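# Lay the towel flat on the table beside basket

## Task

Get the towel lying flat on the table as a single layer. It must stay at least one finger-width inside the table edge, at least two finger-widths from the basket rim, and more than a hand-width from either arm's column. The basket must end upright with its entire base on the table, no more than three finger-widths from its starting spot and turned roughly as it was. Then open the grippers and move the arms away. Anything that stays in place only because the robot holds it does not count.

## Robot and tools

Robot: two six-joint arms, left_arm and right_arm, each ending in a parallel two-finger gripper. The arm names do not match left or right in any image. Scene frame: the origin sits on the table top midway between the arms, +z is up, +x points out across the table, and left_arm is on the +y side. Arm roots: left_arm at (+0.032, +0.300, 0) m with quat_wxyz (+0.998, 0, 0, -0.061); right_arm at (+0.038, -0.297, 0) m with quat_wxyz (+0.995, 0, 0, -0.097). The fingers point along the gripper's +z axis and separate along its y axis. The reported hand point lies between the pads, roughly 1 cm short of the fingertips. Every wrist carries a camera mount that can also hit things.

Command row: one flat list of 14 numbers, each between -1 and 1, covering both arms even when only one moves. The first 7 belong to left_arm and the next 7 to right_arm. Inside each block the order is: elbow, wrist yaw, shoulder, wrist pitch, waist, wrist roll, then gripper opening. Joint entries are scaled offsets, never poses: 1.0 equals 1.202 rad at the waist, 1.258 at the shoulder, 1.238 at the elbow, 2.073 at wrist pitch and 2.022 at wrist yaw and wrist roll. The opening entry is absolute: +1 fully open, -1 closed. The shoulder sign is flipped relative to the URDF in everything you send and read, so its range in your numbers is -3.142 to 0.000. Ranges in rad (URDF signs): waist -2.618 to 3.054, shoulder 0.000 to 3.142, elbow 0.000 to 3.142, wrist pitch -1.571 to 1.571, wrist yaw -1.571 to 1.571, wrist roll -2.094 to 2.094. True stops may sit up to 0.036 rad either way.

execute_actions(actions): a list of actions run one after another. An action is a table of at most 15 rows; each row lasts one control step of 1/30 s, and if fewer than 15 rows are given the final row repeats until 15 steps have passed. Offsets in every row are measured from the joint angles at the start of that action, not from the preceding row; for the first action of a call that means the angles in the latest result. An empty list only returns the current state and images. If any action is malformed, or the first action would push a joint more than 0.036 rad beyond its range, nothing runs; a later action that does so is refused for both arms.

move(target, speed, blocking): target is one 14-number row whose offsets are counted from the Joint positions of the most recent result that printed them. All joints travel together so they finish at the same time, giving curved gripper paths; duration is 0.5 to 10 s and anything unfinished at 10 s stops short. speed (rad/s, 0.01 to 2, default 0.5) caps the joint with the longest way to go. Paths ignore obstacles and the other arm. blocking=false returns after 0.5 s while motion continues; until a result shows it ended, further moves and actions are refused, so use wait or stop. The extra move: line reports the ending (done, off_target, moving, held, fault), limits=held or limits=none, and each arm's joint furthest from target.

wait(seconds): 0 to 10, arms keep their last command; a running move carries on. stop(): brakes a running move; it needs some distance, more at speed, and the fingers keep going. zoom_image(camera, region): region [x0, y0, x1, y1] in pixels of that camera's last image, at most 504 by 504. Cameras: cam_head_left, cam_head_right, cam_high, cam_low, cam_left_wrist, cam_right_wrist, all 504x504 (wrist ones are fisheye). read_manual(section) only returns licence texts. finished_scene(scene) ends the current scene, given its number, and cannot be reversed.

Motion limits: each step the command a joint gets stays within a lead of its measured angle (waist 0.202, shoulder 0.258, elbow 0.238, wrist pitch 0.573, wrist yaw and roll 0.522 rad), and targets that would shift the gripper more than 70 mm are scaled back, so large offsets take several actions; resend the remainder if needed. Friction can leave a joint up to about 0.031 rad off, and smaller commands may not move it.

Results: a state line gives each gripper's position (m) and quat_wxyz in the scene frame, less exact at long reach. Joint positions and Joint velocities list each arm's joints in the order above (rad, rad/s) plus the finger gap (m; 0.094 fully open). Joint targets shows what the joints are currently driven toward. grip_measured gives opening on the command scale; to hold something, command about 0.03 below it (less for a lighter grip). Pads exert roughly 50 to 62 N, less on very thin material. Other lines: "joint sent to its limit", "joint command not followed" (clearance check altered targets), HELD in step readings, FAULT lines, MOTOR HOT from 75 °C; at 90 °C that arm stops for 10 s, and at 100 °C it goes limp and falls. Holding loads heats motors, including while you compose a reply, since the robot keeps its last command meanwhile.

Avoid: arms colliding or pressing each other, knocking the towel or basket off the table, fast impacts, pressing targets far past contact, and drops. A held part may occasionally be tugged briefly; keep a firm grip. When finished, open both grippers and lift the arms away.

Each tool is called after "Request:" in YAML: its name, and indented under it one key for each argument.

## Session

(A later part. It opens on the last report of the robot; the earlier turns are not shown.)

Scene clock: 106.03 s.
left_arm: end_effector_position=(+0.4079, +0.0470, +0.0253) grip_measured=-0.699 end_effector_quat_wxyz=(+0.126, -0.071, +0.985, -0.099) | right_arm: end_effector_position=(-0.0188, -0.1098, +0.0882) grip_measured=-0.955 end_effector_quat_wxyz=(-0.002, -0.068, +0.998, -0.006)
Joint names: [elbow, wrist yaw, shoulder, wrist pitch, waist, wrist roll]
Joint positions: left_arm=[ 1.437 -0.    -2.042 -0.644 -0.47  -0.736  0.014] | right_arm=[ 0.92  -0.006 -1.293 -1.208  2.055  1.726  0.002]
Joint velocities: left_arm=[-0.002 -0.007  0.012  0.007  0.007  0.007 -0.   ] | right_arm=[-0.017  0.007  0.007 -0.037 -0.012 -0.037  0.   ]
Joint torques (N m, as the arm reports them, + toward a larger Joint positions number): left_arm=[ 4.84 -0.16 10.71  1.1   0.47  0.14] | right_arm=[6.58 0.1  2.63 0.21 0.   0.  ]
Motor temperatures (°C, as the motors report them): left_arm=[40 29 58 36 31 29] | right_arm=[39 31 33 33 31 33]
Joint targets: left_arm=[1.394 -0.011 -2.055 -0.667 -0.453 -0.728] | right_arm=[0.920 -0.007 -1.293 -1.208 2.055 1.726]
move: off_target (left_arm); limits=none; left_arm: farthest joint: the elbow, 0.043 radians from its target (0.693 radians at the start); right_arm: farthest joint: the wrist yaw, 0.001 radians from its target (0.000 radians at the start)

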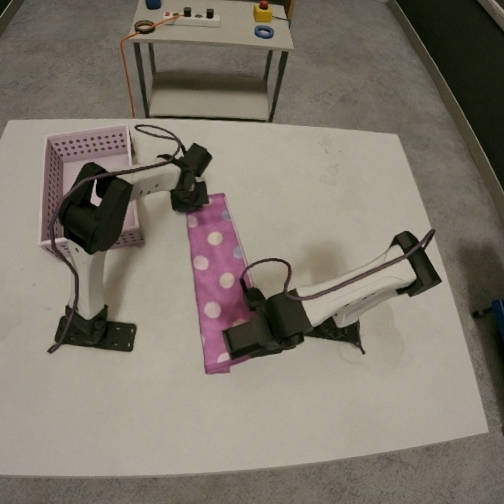

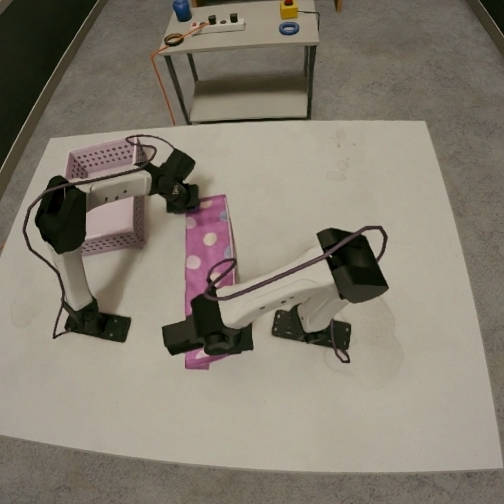

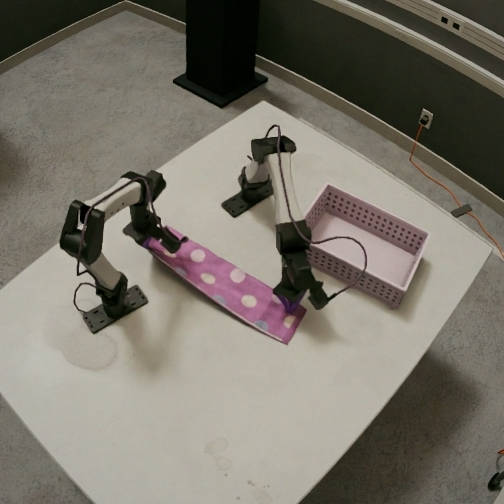

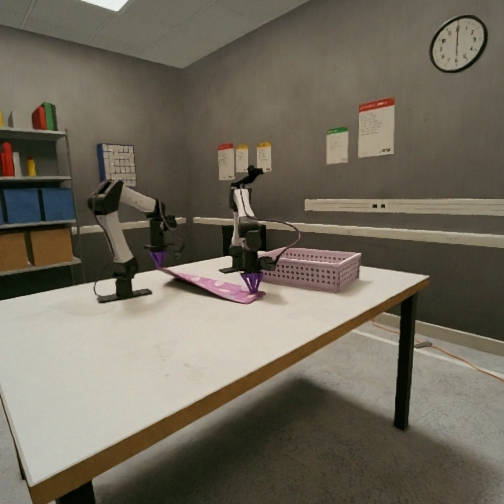

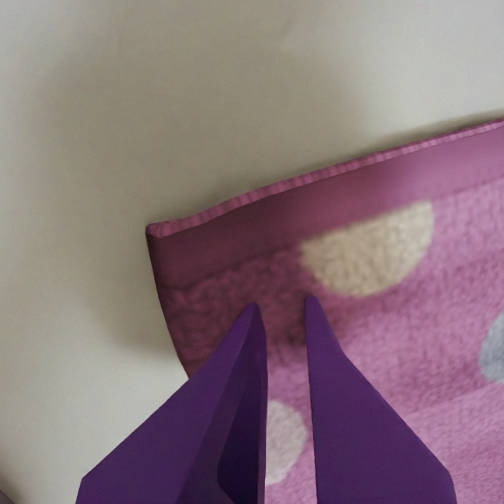

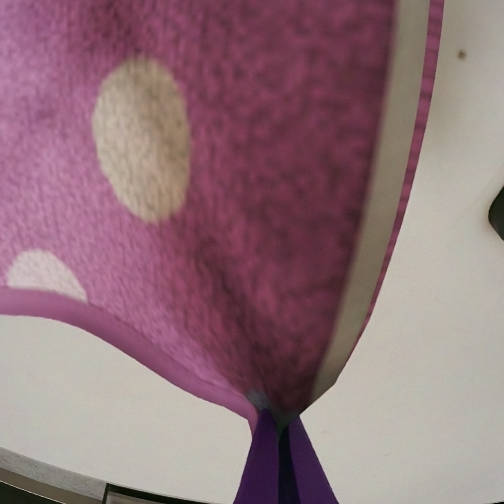

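Request:
move:
  target: [0,0,0.07,0,0,0,-0.7, 0,0,0,0,0,0,-1]
  speed: 0.3

Request:
move:
  target: [0.745,0,-0.435,-0.312,-0.085,-0.06,0, 0,0,0,0,0,0,-1]
  speed: 0.5

Scene clock: 113.67 s.
left_arm: end_effector_position=(+0.4130, +0.0431, +0.0632) grip_measured=-0.699 end_effector_quat_wxyz=(+0.160, -0.070, +0.977, -0.126) | right_arm: end_effector_position=(-0.0188, -0.1098, +0.0882) grip_measured=-0.955 end_effector_quat_wxyz=(-0.002, -0.068, +0.998, -0.006)
Joint names: [elbow, wrist yaw, shoulder, wrist pitch, waist, wrist roll]
Joint positions: left_arm=[ 1.437  0.002 -1.956 -0.642 -0.47  -0.736  0.014] | right_arm=[ 0.92  -0.006 -1.293 -1.208  2.055  1.726  0.002]
Joint velocities: left_arm=[ 0.007 -0.066  0.007  0.037 -0.012 -0.007 -0.   ] | right_arm=[ 0.002 -0.007  0.002 -0.022 -0.007 -0.051 -0.   ]
Joint torques (N m, as the arm reports them, + toward a larger Joint positions number): left_arm=[ 8.6  -0.08 11.39  1.5  -0.71  0.04] | right_arm=[6.58 0.1  2.64 0.21 0.01 0.  ]
Motor temperatures (°C, as the motors report them): left_arm=[39 29 57 35 31 29] | right_arm=[40 31 33 33 31 33]
Joint targets: left_arm=[1.437 -0.001 -1.954 -0.644 -0.470 -0.736] | right_arm=[0.920 -0.006 -1.293 -1.208 2.055 1.726]
move: done; limits=none; left_arm: farthest joint: the shoulder, 0.002 radians from its target (0.089 radians at the start); right_arm: farthest joint: the waist, 0.000 radians from its target (0.000 radians at the start)

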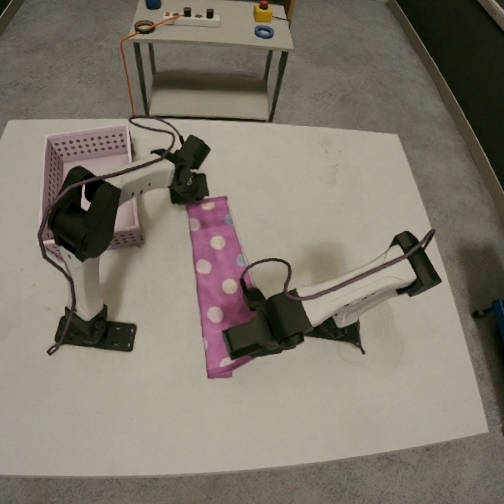

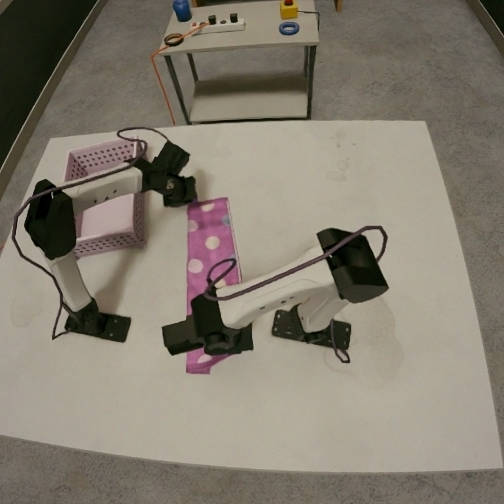

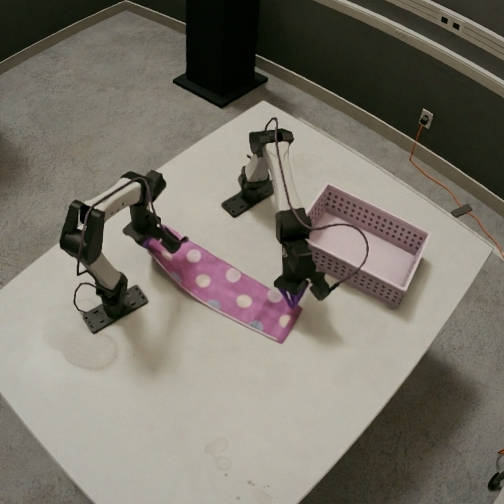

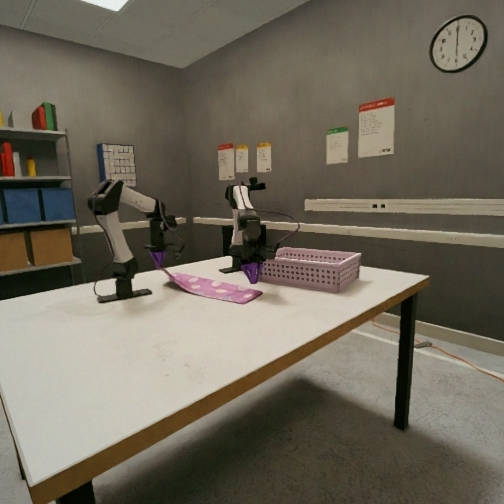

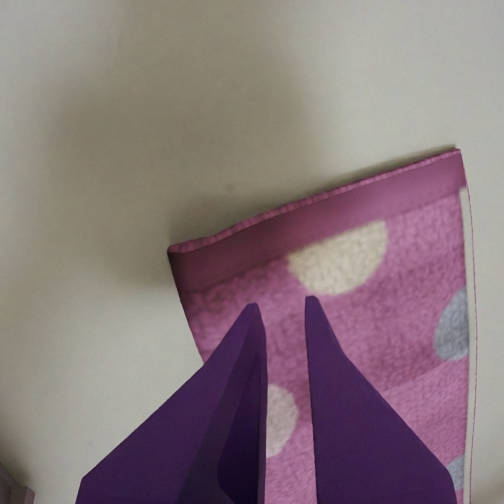

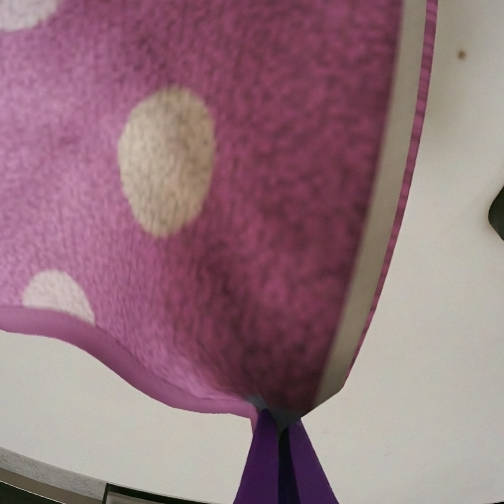

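Scene clock: 116.27 s.
left_arm: end_effector_position=(+0.4319, -0.0273, +0.0571) grip_measured=-0.002 end_effector_quat_wxyz=(+0.054, -0.083, +0.994, -0.053) | right_arm: end_effector_position=(-0.0188, -0.1098, +0.0882) grip_measured=-0.955 end_effector_quat_wxyz=(-0.002, -0.068, +0.998, -0.006)
Joint names: [elbow, wrist yaw, shoulder, wrist pitch, waist, wrist roll]
Joint positions: left_arm=[ 2.342  0.002 -2.483 -1.278 -0.562 -0.851  0.047] | right_arm=[ 0.92  -0.006 -1.293 -1.208  2.055  1.726  0.002]
Joint velocities: left_arm=[-0.002  0.051 -0.007 -0.022 -0.012 -0.037 -0.   ] | right_arm=[-0.007  0.007  0.012 -0.007  0.017 -0.037  0.001]
Joint torques (N m, as the arm reports them, + toward a larger Joint positions number): left_arm=[ 9.64 -0.07 13.45  0.81 -1.33 -0.03] | right_arm=[6.55 0.1  2.63 0.22 0.01 0.01]
Motor temperatures (°C, as the motors report them): left_arm=[40 29 57 35 31 29] | right_arm=[40 31 33 33 31 33]
Joint targets: left_arm=[2.360 0.002 -2.504 -1.289 -0.572 -0.857] | right_arm=[0.920 -0.006 -1.293 -1.208 2.055 1.726]
move: off_target (left_arm); limits=none; left_arm: farthest joint: the shoulder, 0.021 radians from its target (0.547 radians at the start); right_arm: farthest joint: the waist, 0.000 radians from its target (0.000 radians at the start)

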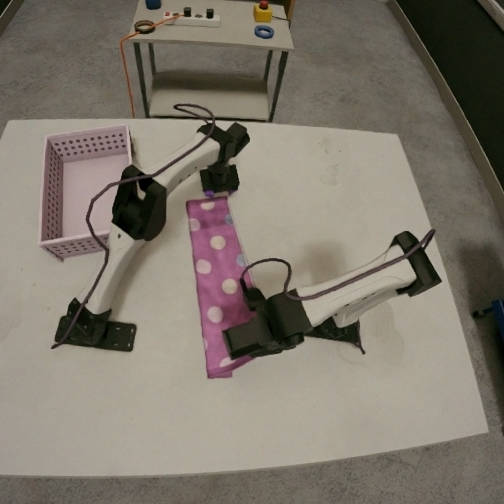

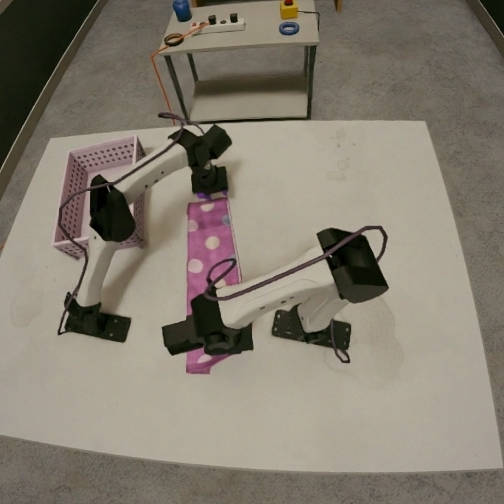

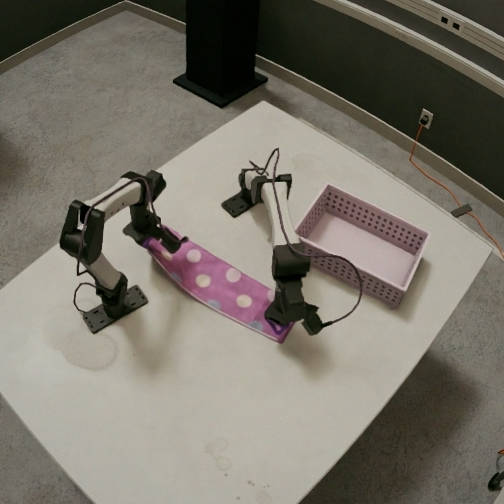

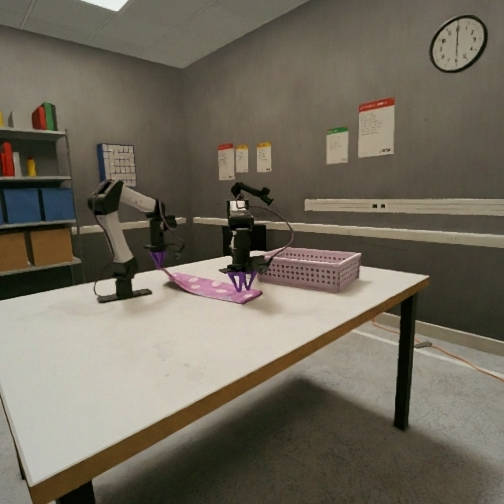

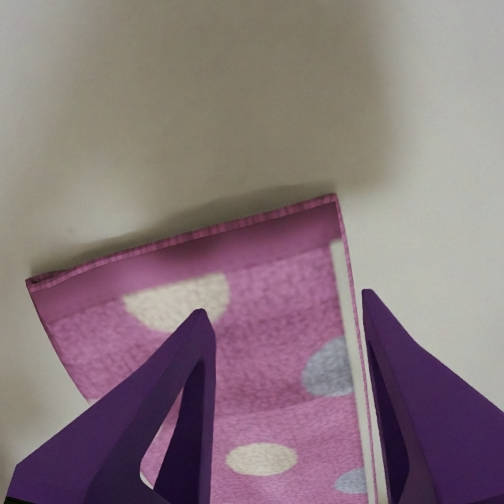

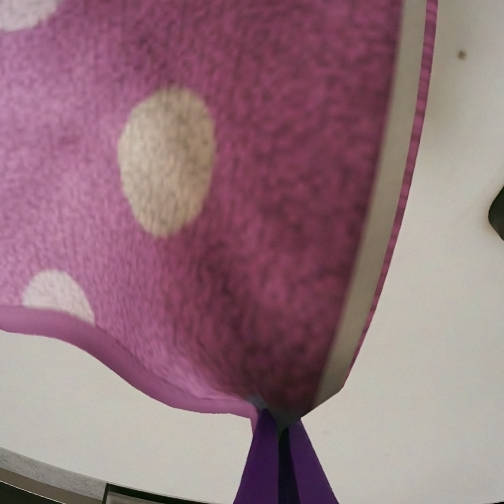

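Request:
move:
  target: [0,0,-0.085,0.02,-0.04,0,0, 0,0,0,0,0,0,-1]
  speed: 0.1

Request:
execute_actions:
  actions:
    - [[0,0,-0.035,0,0,0,-0.5, 0,0,0,0,0,0,-1]]
    - [[0,0,-0.035,0,0,0,-1, 0,0,0,0,0,0,-1]]

Scene clock: 121.00 s.
left_arm: end_effector_position=(+0.4231, -0.0395, +0.0272) grip_measured=-0.001 end_effector_quat_wxyz=(+0.042, -0.067, +0.996, -0.038) | right_arm: end_effector_position=(-0.0188, -0.1098, +0.0882) grip_measured=-0.955 end_effector_quat_wxyz=(-0.002, -0.068, +0.998, -0.006)
Joint names: [elbow, wrist yaw, shoulder, wrist pitch, waist, wrist roll]
Joint positions: left_arm=[ 2.342 -0.006 -2.544 -1.256 -0.594 -0.851  0.047] | right_arm=[ 0.92  -0.006 -1.293 -1.208  2.055  1.726  0.002]
Joint velocities: left_arm=[ 0.002  0.11   0.002 -0.037  0.002  0.051 -0.001] | right_arm=[ 0.012 -0.051 -0.007 -0.037 -0.012 -0.007  0.001]
Joint torques (N m, as the arm reports them, + toward a larger Joint positions number): left_arm=[ 8.18  0.01 11.77  1.03 -1.82  0.03] | right_arm=[6.58 0.1  2.64 0.21 0.   0.  ]
Motor temperatures (°C, as the motors report them): left_arm=[40 29 57 35 31 29] | right_arm=[40 31 33 33 31 33]
Joint targets: left_arm=[2.342 0.002 -2.590 -1.236 -0.611 -0.851] | right_arm=[0.920 -0.006 -1.293 -1.208 2.055 1.726]
move: off_target (left_arm); limits=none; left_arm: farthest joint: the shoulder, 0.046 radians from its target (0.107 radians at the start); right_arm: farthest joint: the waist, 0.000 radians from its target (0.000 radians at the start)

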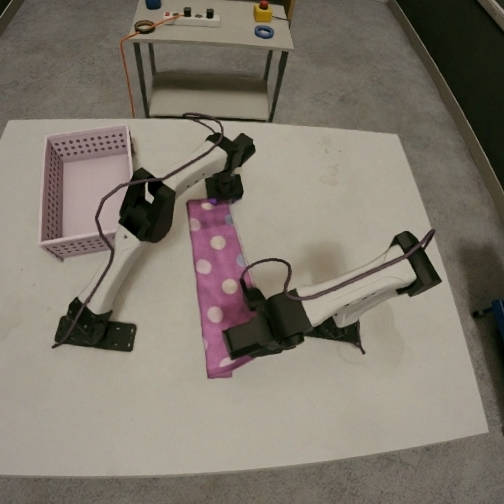

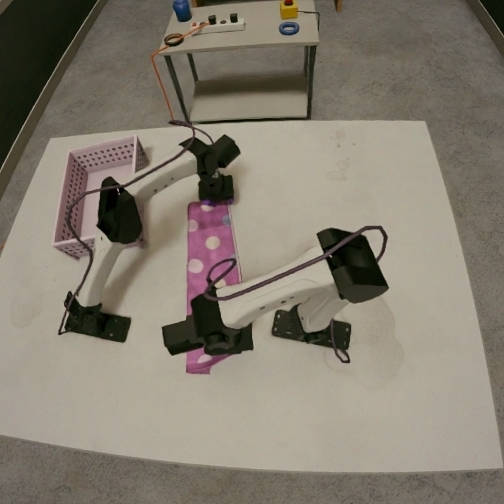

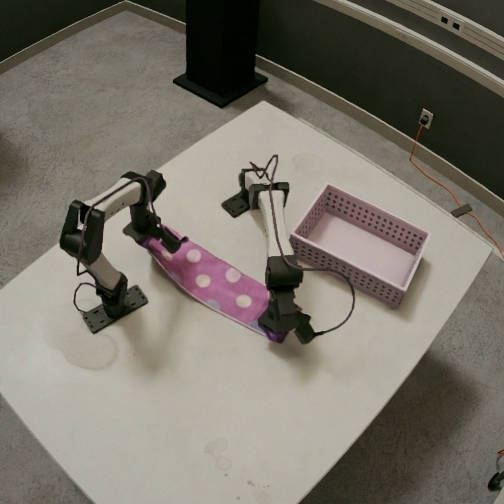

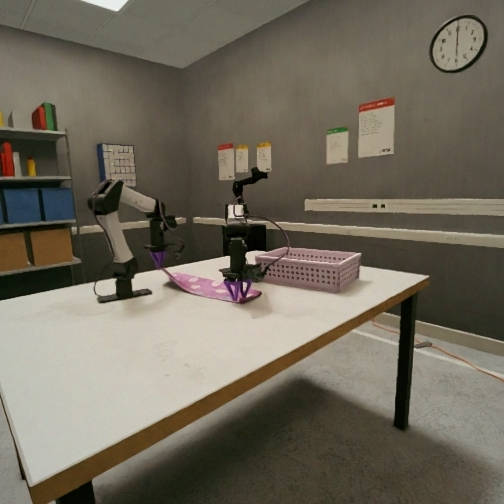

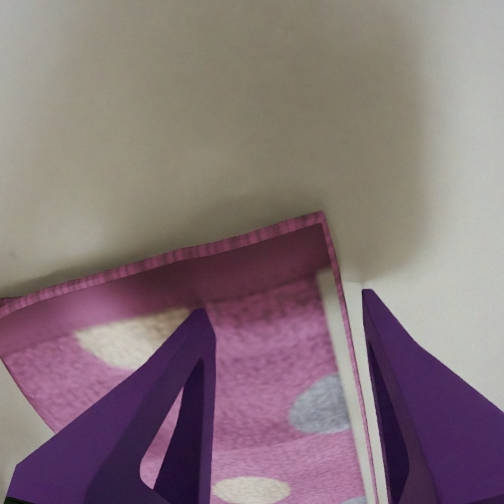

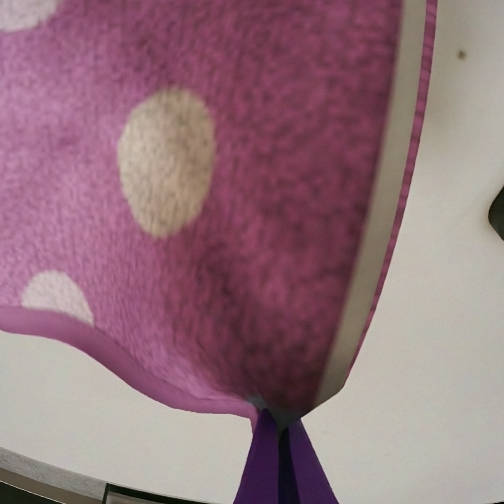

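Scene clock: 122.00 s.
left_arm: end_effector_position=(+0.4227, -0.0382, +0.0258) grip_measured=-0.998 end_effector_quat_wxyz=(+0.041, -0.068, +0.996, -0.034) | right_arm: end_effector_position=(-0.0188, -0.1098, +0.0882) grip_measured=-0.955 end_effector_quat_wxyz=(-0.002, -0.068, +0.998, -0.006)
Joint names: [elbow, wrist yaw, shoulder, wrist pitch, waist, wrist roll]
Joint positions: left_arm=[ 2.342 -0.01  -2.547 -1.259 -0.594 -0.851  0.   ] | right_arm=[ 0.92  -0.006 -1.293 -1.208  2.055  1.726  0.002]
Joint velocities: left_arm=[ 0.002 -0.022  0.002  0.066  0.007 -0.022 -0.   ] | right_arm=[-0.007 -0.037 -0.007  0.007 -0.012 -0.066 -0.001]
Joint torques (N m, as the arm reports them, + toward a larger Joint positions number): left_arm=[ 8.17 -0.07 11.93  0.83 -0.76  0.03] | right_arm=[6.58 0.1  2.63 0.22 0.02 0.  ]
Motor temperatures (°C, as the motors report them): left_arm=[40 29 57 35 31 29] | right_arm=[40 31 33 33 31 33]
Joint targets: left_arm=[2.342 -0.009 -2.591 -1.258 -0.594 -0.851] | right_arm=[0.920 -0.006 -1.293 -1.208 2.055 1.726]
Step readings (joint positions; steps 1 to 15: 1st action; 16 to 30: 2nd action):
0: left_arm=[2.342 -0.006 -2.544 -1.256 -0.594 -0.851] | right_arm=[0.920 -0.006 -1.293 -1.208 2.055 1.726]
1: left_arm=[2.342 -0.007 -2.544 -1.256 -0.594 -0.851] | right_arm=[0.920 -0.006 -1.293 -1.208 2.055 1.726]
2: left_arm=[2.342 -0.007 -2.544 -1.256 -0.594 -0.851] | right_arm=[0.920 -0.006 -1.293 -1.208 2.055 1.726]
4: left_arm=[2.342 -0.008 -2.547 -1.257 -0.594 -0.851] | right_arm=[0.920 -0.006 -1.293 -1.208 2.055 1.726]
8: left_arm=[2.342 -0.009 -2.547 -1.258 -0.594 -0.851] | right_arm=[0.920 -0.006 -1.293 -1.208 2.055 1.726]
15: left_arm=[2.342 -0.009 -2.547 -1.258 -0.594 -0.851] | right_arm=[0.920 -0.006 -1.293 -1.208 2.055 1.726]
16: left_arm=[2.342 -0.010 -2.547 -1.258 -0.594 -0.851] | right_arm=[0.920 -0.006 -1.293 -1.208 2.055 1.726]
17: left_arm=[2.342 -0.010 -2.547 -1.259 -0.594 -0.851] | right_arm=[0.920 -0.006 -1.293 -1.208 2.055 1.726]
19: left_arm=[2.342 -0.010 -2.547 -1.259 -0.594 -0.851] | right_arm=[0.920 -0.006 -1.293 -1.208 2.055 1.726]
23: left_arm=[2.342 -0.010 -2.547 -1.259 -0.594 -0.851] | right_arm=[0.920 -0.006 -1.293 -1.208 2.055 1.726]
30: Joint positions above

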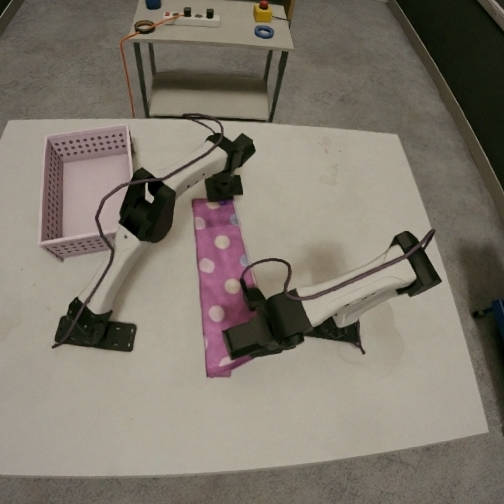

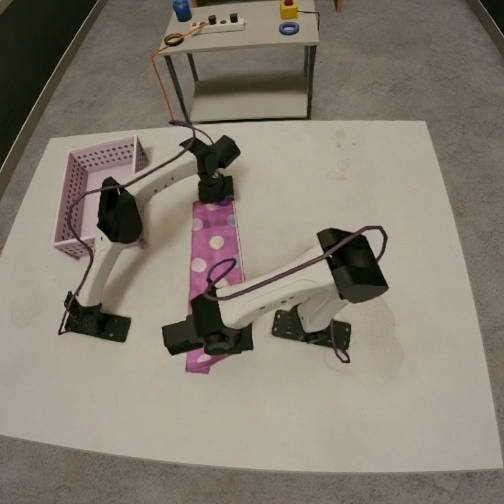

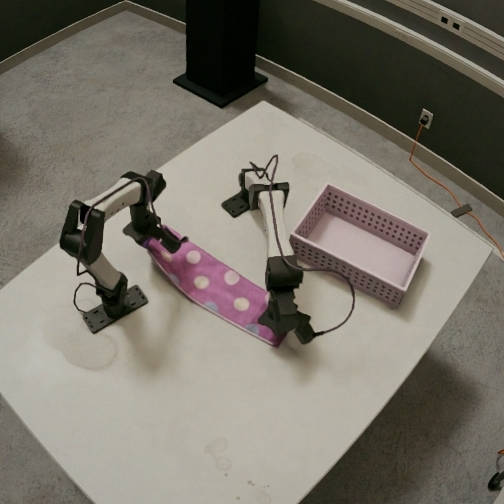

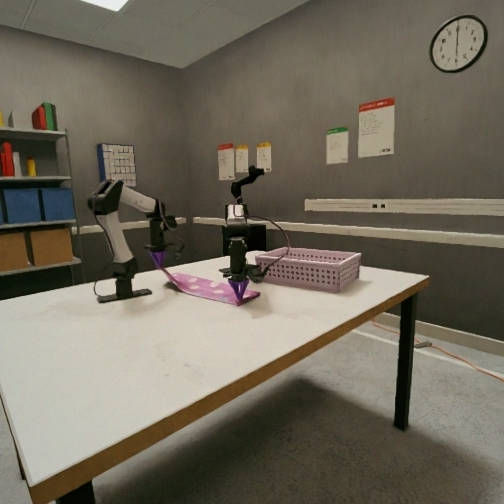

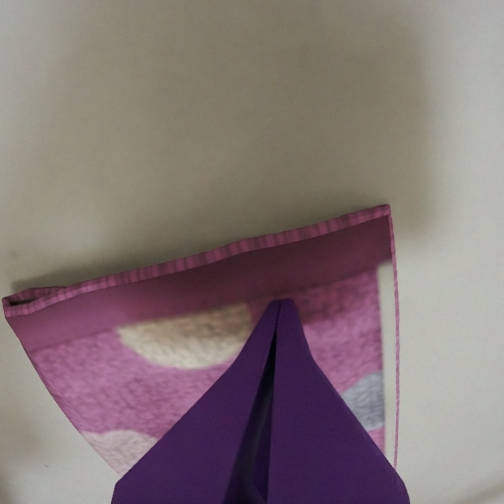

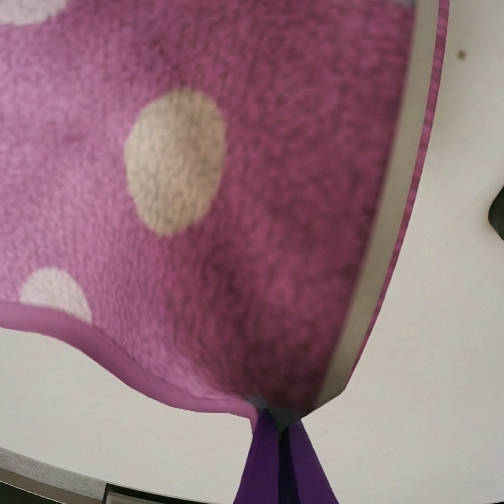

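Request:
move:
  target: [-0.53,0,0.268,0.137,0.11,0,-1, 0,0,0,0,0,0,-1]
  speed: 0.3

Request:
move:
  target: [0,0,0.06,0,0,0,0, 0,0,0,0,0,0,-1]
  speed: 0.3

Scene clock: 132.43 s.
left_arm: end_effector_position=(+0.4052, +0.0468, +0.0241) grip_measured=-0.998 end_effector_quat_wxyz=(+0.049, -0.126, +0.990, -0.039) | right_arm: end_effector_position=(-0.0188, -0.1098, +0.0882) grip_measured=-0.955 end_effector_quat_wxyz=(-0.002, -0.068, +0.998, -0.006)
Joint names: [elbow, wrist yaw, shoulder, wrist pitch, waist, wrist roll]
Joint positions: left_arm=[ 1.724 -0.006 -2.2   -0.971 -0.475 -0.851  0.   ] | right_arm=[ 0.92  -0.006 -1.293 -1.208  2.055  1.726  0.002]
Joint velocities: left_arm=[ 0.012 -0.051 -0.002  0.022 -0.012  0.007 -0.   ] | right_arm=[ 0.007 -0.007  0.017  0.037  0.002  0.007  0.002]
Joint torques (N m, as the arm reports them, + toward a larger Joint positions number): left_arm=[ 5.04 -0.11 12.16  0.82  0.3   0.02] | right_arm=[6.58 0.11 2.62 0.21 0.   0.  ]
Motor temperatures (°C, as the motors report them): left_arm=[40 29 58 35 31 29] | right_arm=[40 31 33 33 31 33]
Joint targets: left_arm=[1.685 -0.010 -2.209 -0.975 -0.462 -0.851] | right_arm=[0.920 -0.006 -1.293 -1.208 2.055 1.726]
move: off_target (left_arm); limits=none; left_arm: farthest joint: the elbow, 0.039 radians from its target (0.656 radians at the start); right_arm: farthest joint: the waist, 0.000 radians from its target (0.000 radians at the start)

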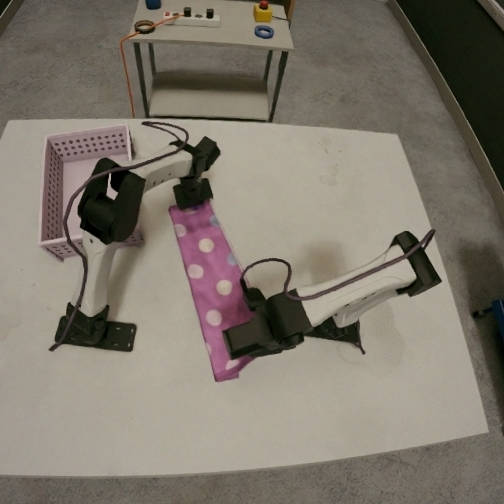

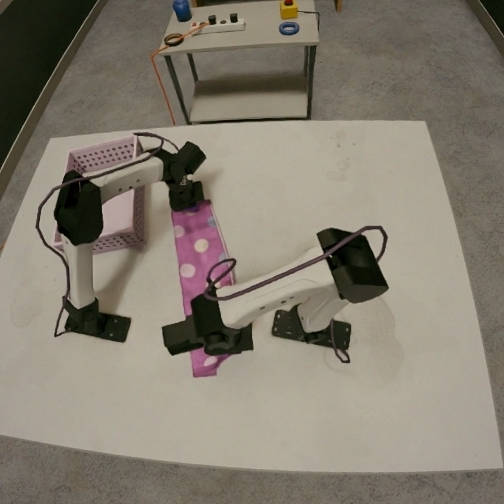

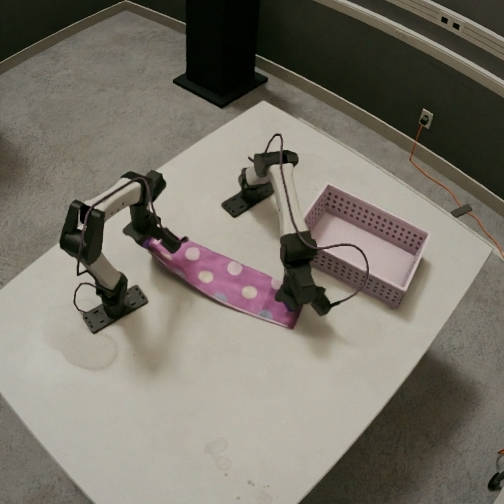

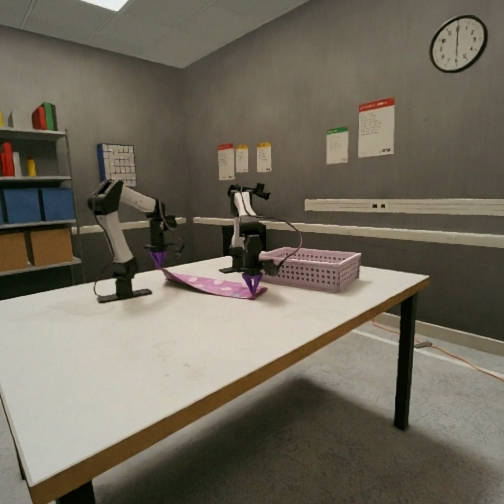

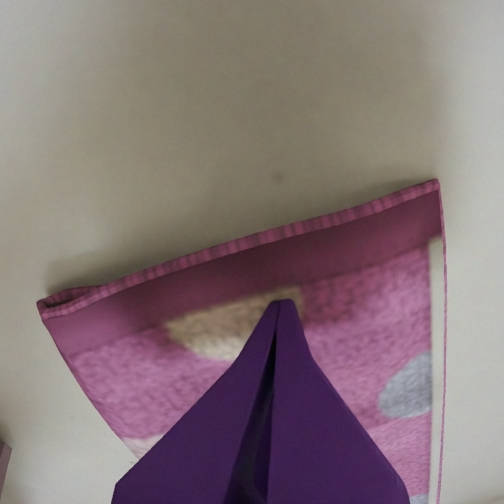

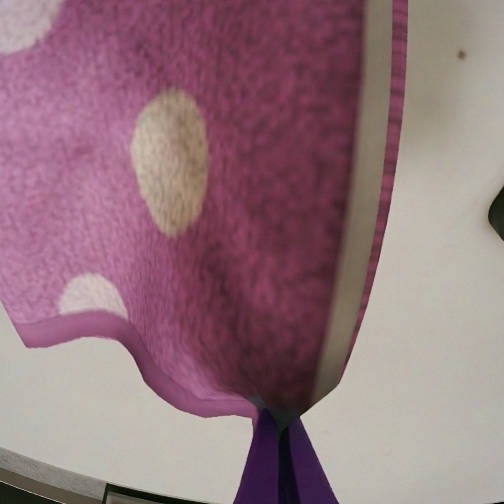

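Scene clock: 133.23 s.
left_arm: end_effector_position=(+0.4103, +0.0428, +0.0566) grip_measured=-0.002 end_effector_quat_wxyz=(+0.077, -0.126, +0.987, -0.066) | right_arm: end_effector_position=(-0.0188, -0.1098, +0.0882) grip_measured=-0.955 end_effector_quat_wxyz=(-0.002, -0.068, +0.998, -0.006)
Joint names: [elbow, wrist yaw, shoulder, wrist pitch, waist, wrist roll]
Joint positions: left_arm=[ 1.724 -0.003 -2.126 -0.967 -0.475 -0.851  0.047] | right_arm=[ 0.92  -0.006 -1.293 -1.208  2.055  1.726  0.002]
Joint velocities: left_arm=[-0.007  0.022  0.012  0.007 -0.002 -0.007  0.001] | right_arm=[-0.012 -0.066  0.002  0.007 -0.002 -0.007 -0.001]
Joint torques (N m, as the arm reports them, + toward a larger Joint positions number): left_arm=[ 8.21 -0.09 12.64  1.01 -0.7   0.03] | right_arm=[6.57 0.1  2.64 0.22 0.02 0.  ]
Motor temperatures (°C, as the motors report them): left_arm=[40 29 58 35 31 29] | right_arm=[40 31 33 33 31 33]
Joint targets: left_arm=[1.724 -0.006 -2.124 -0.971 -0.475 -0.851] | right_arm=[0.920 -0.006 -1.293 -1.208 2.055 1.726]
move: done; limits=none; left_arm: farthest joint: the wrist pitch, 0.004 radians from its target (0.000 radians at the start); right_arm: farthest joint: the waist, 0.000 radians from its target (0.000 radians at the start)

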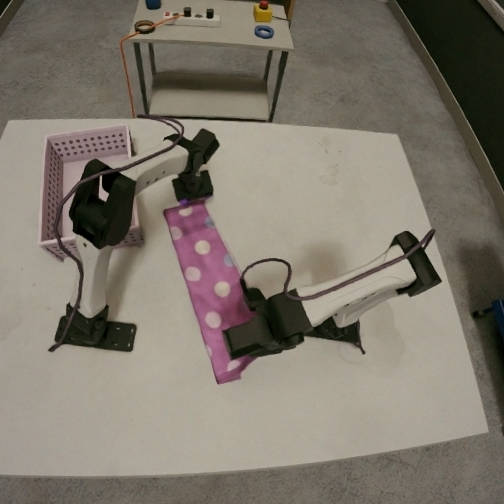

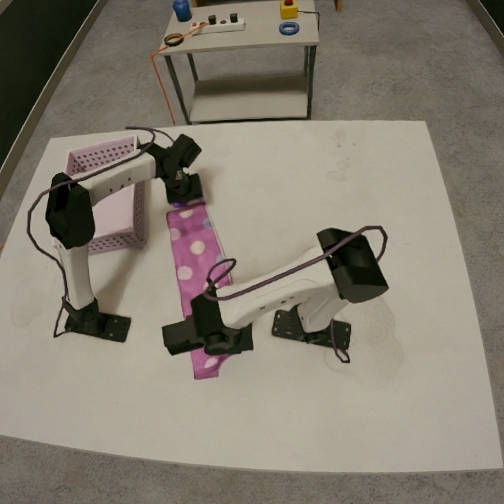

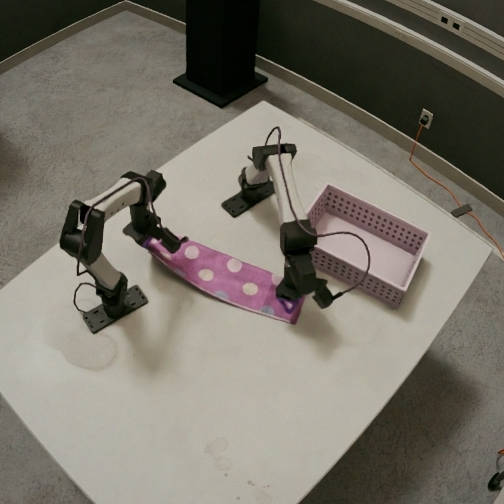

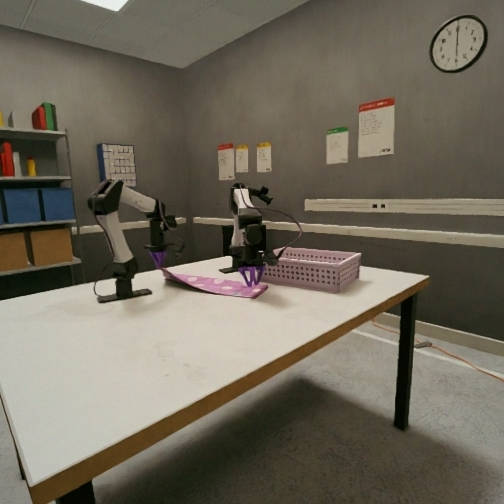

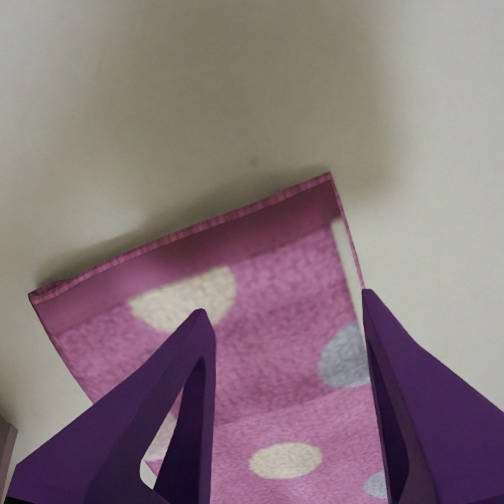

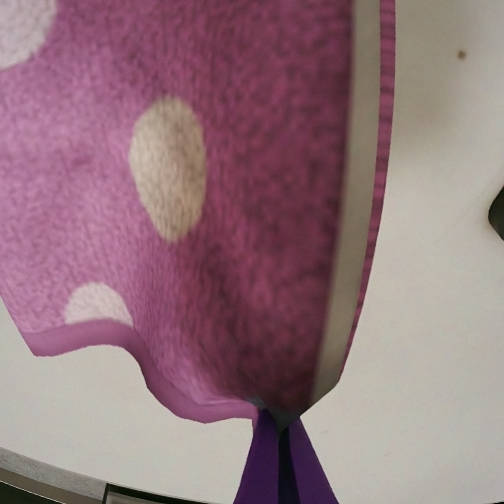

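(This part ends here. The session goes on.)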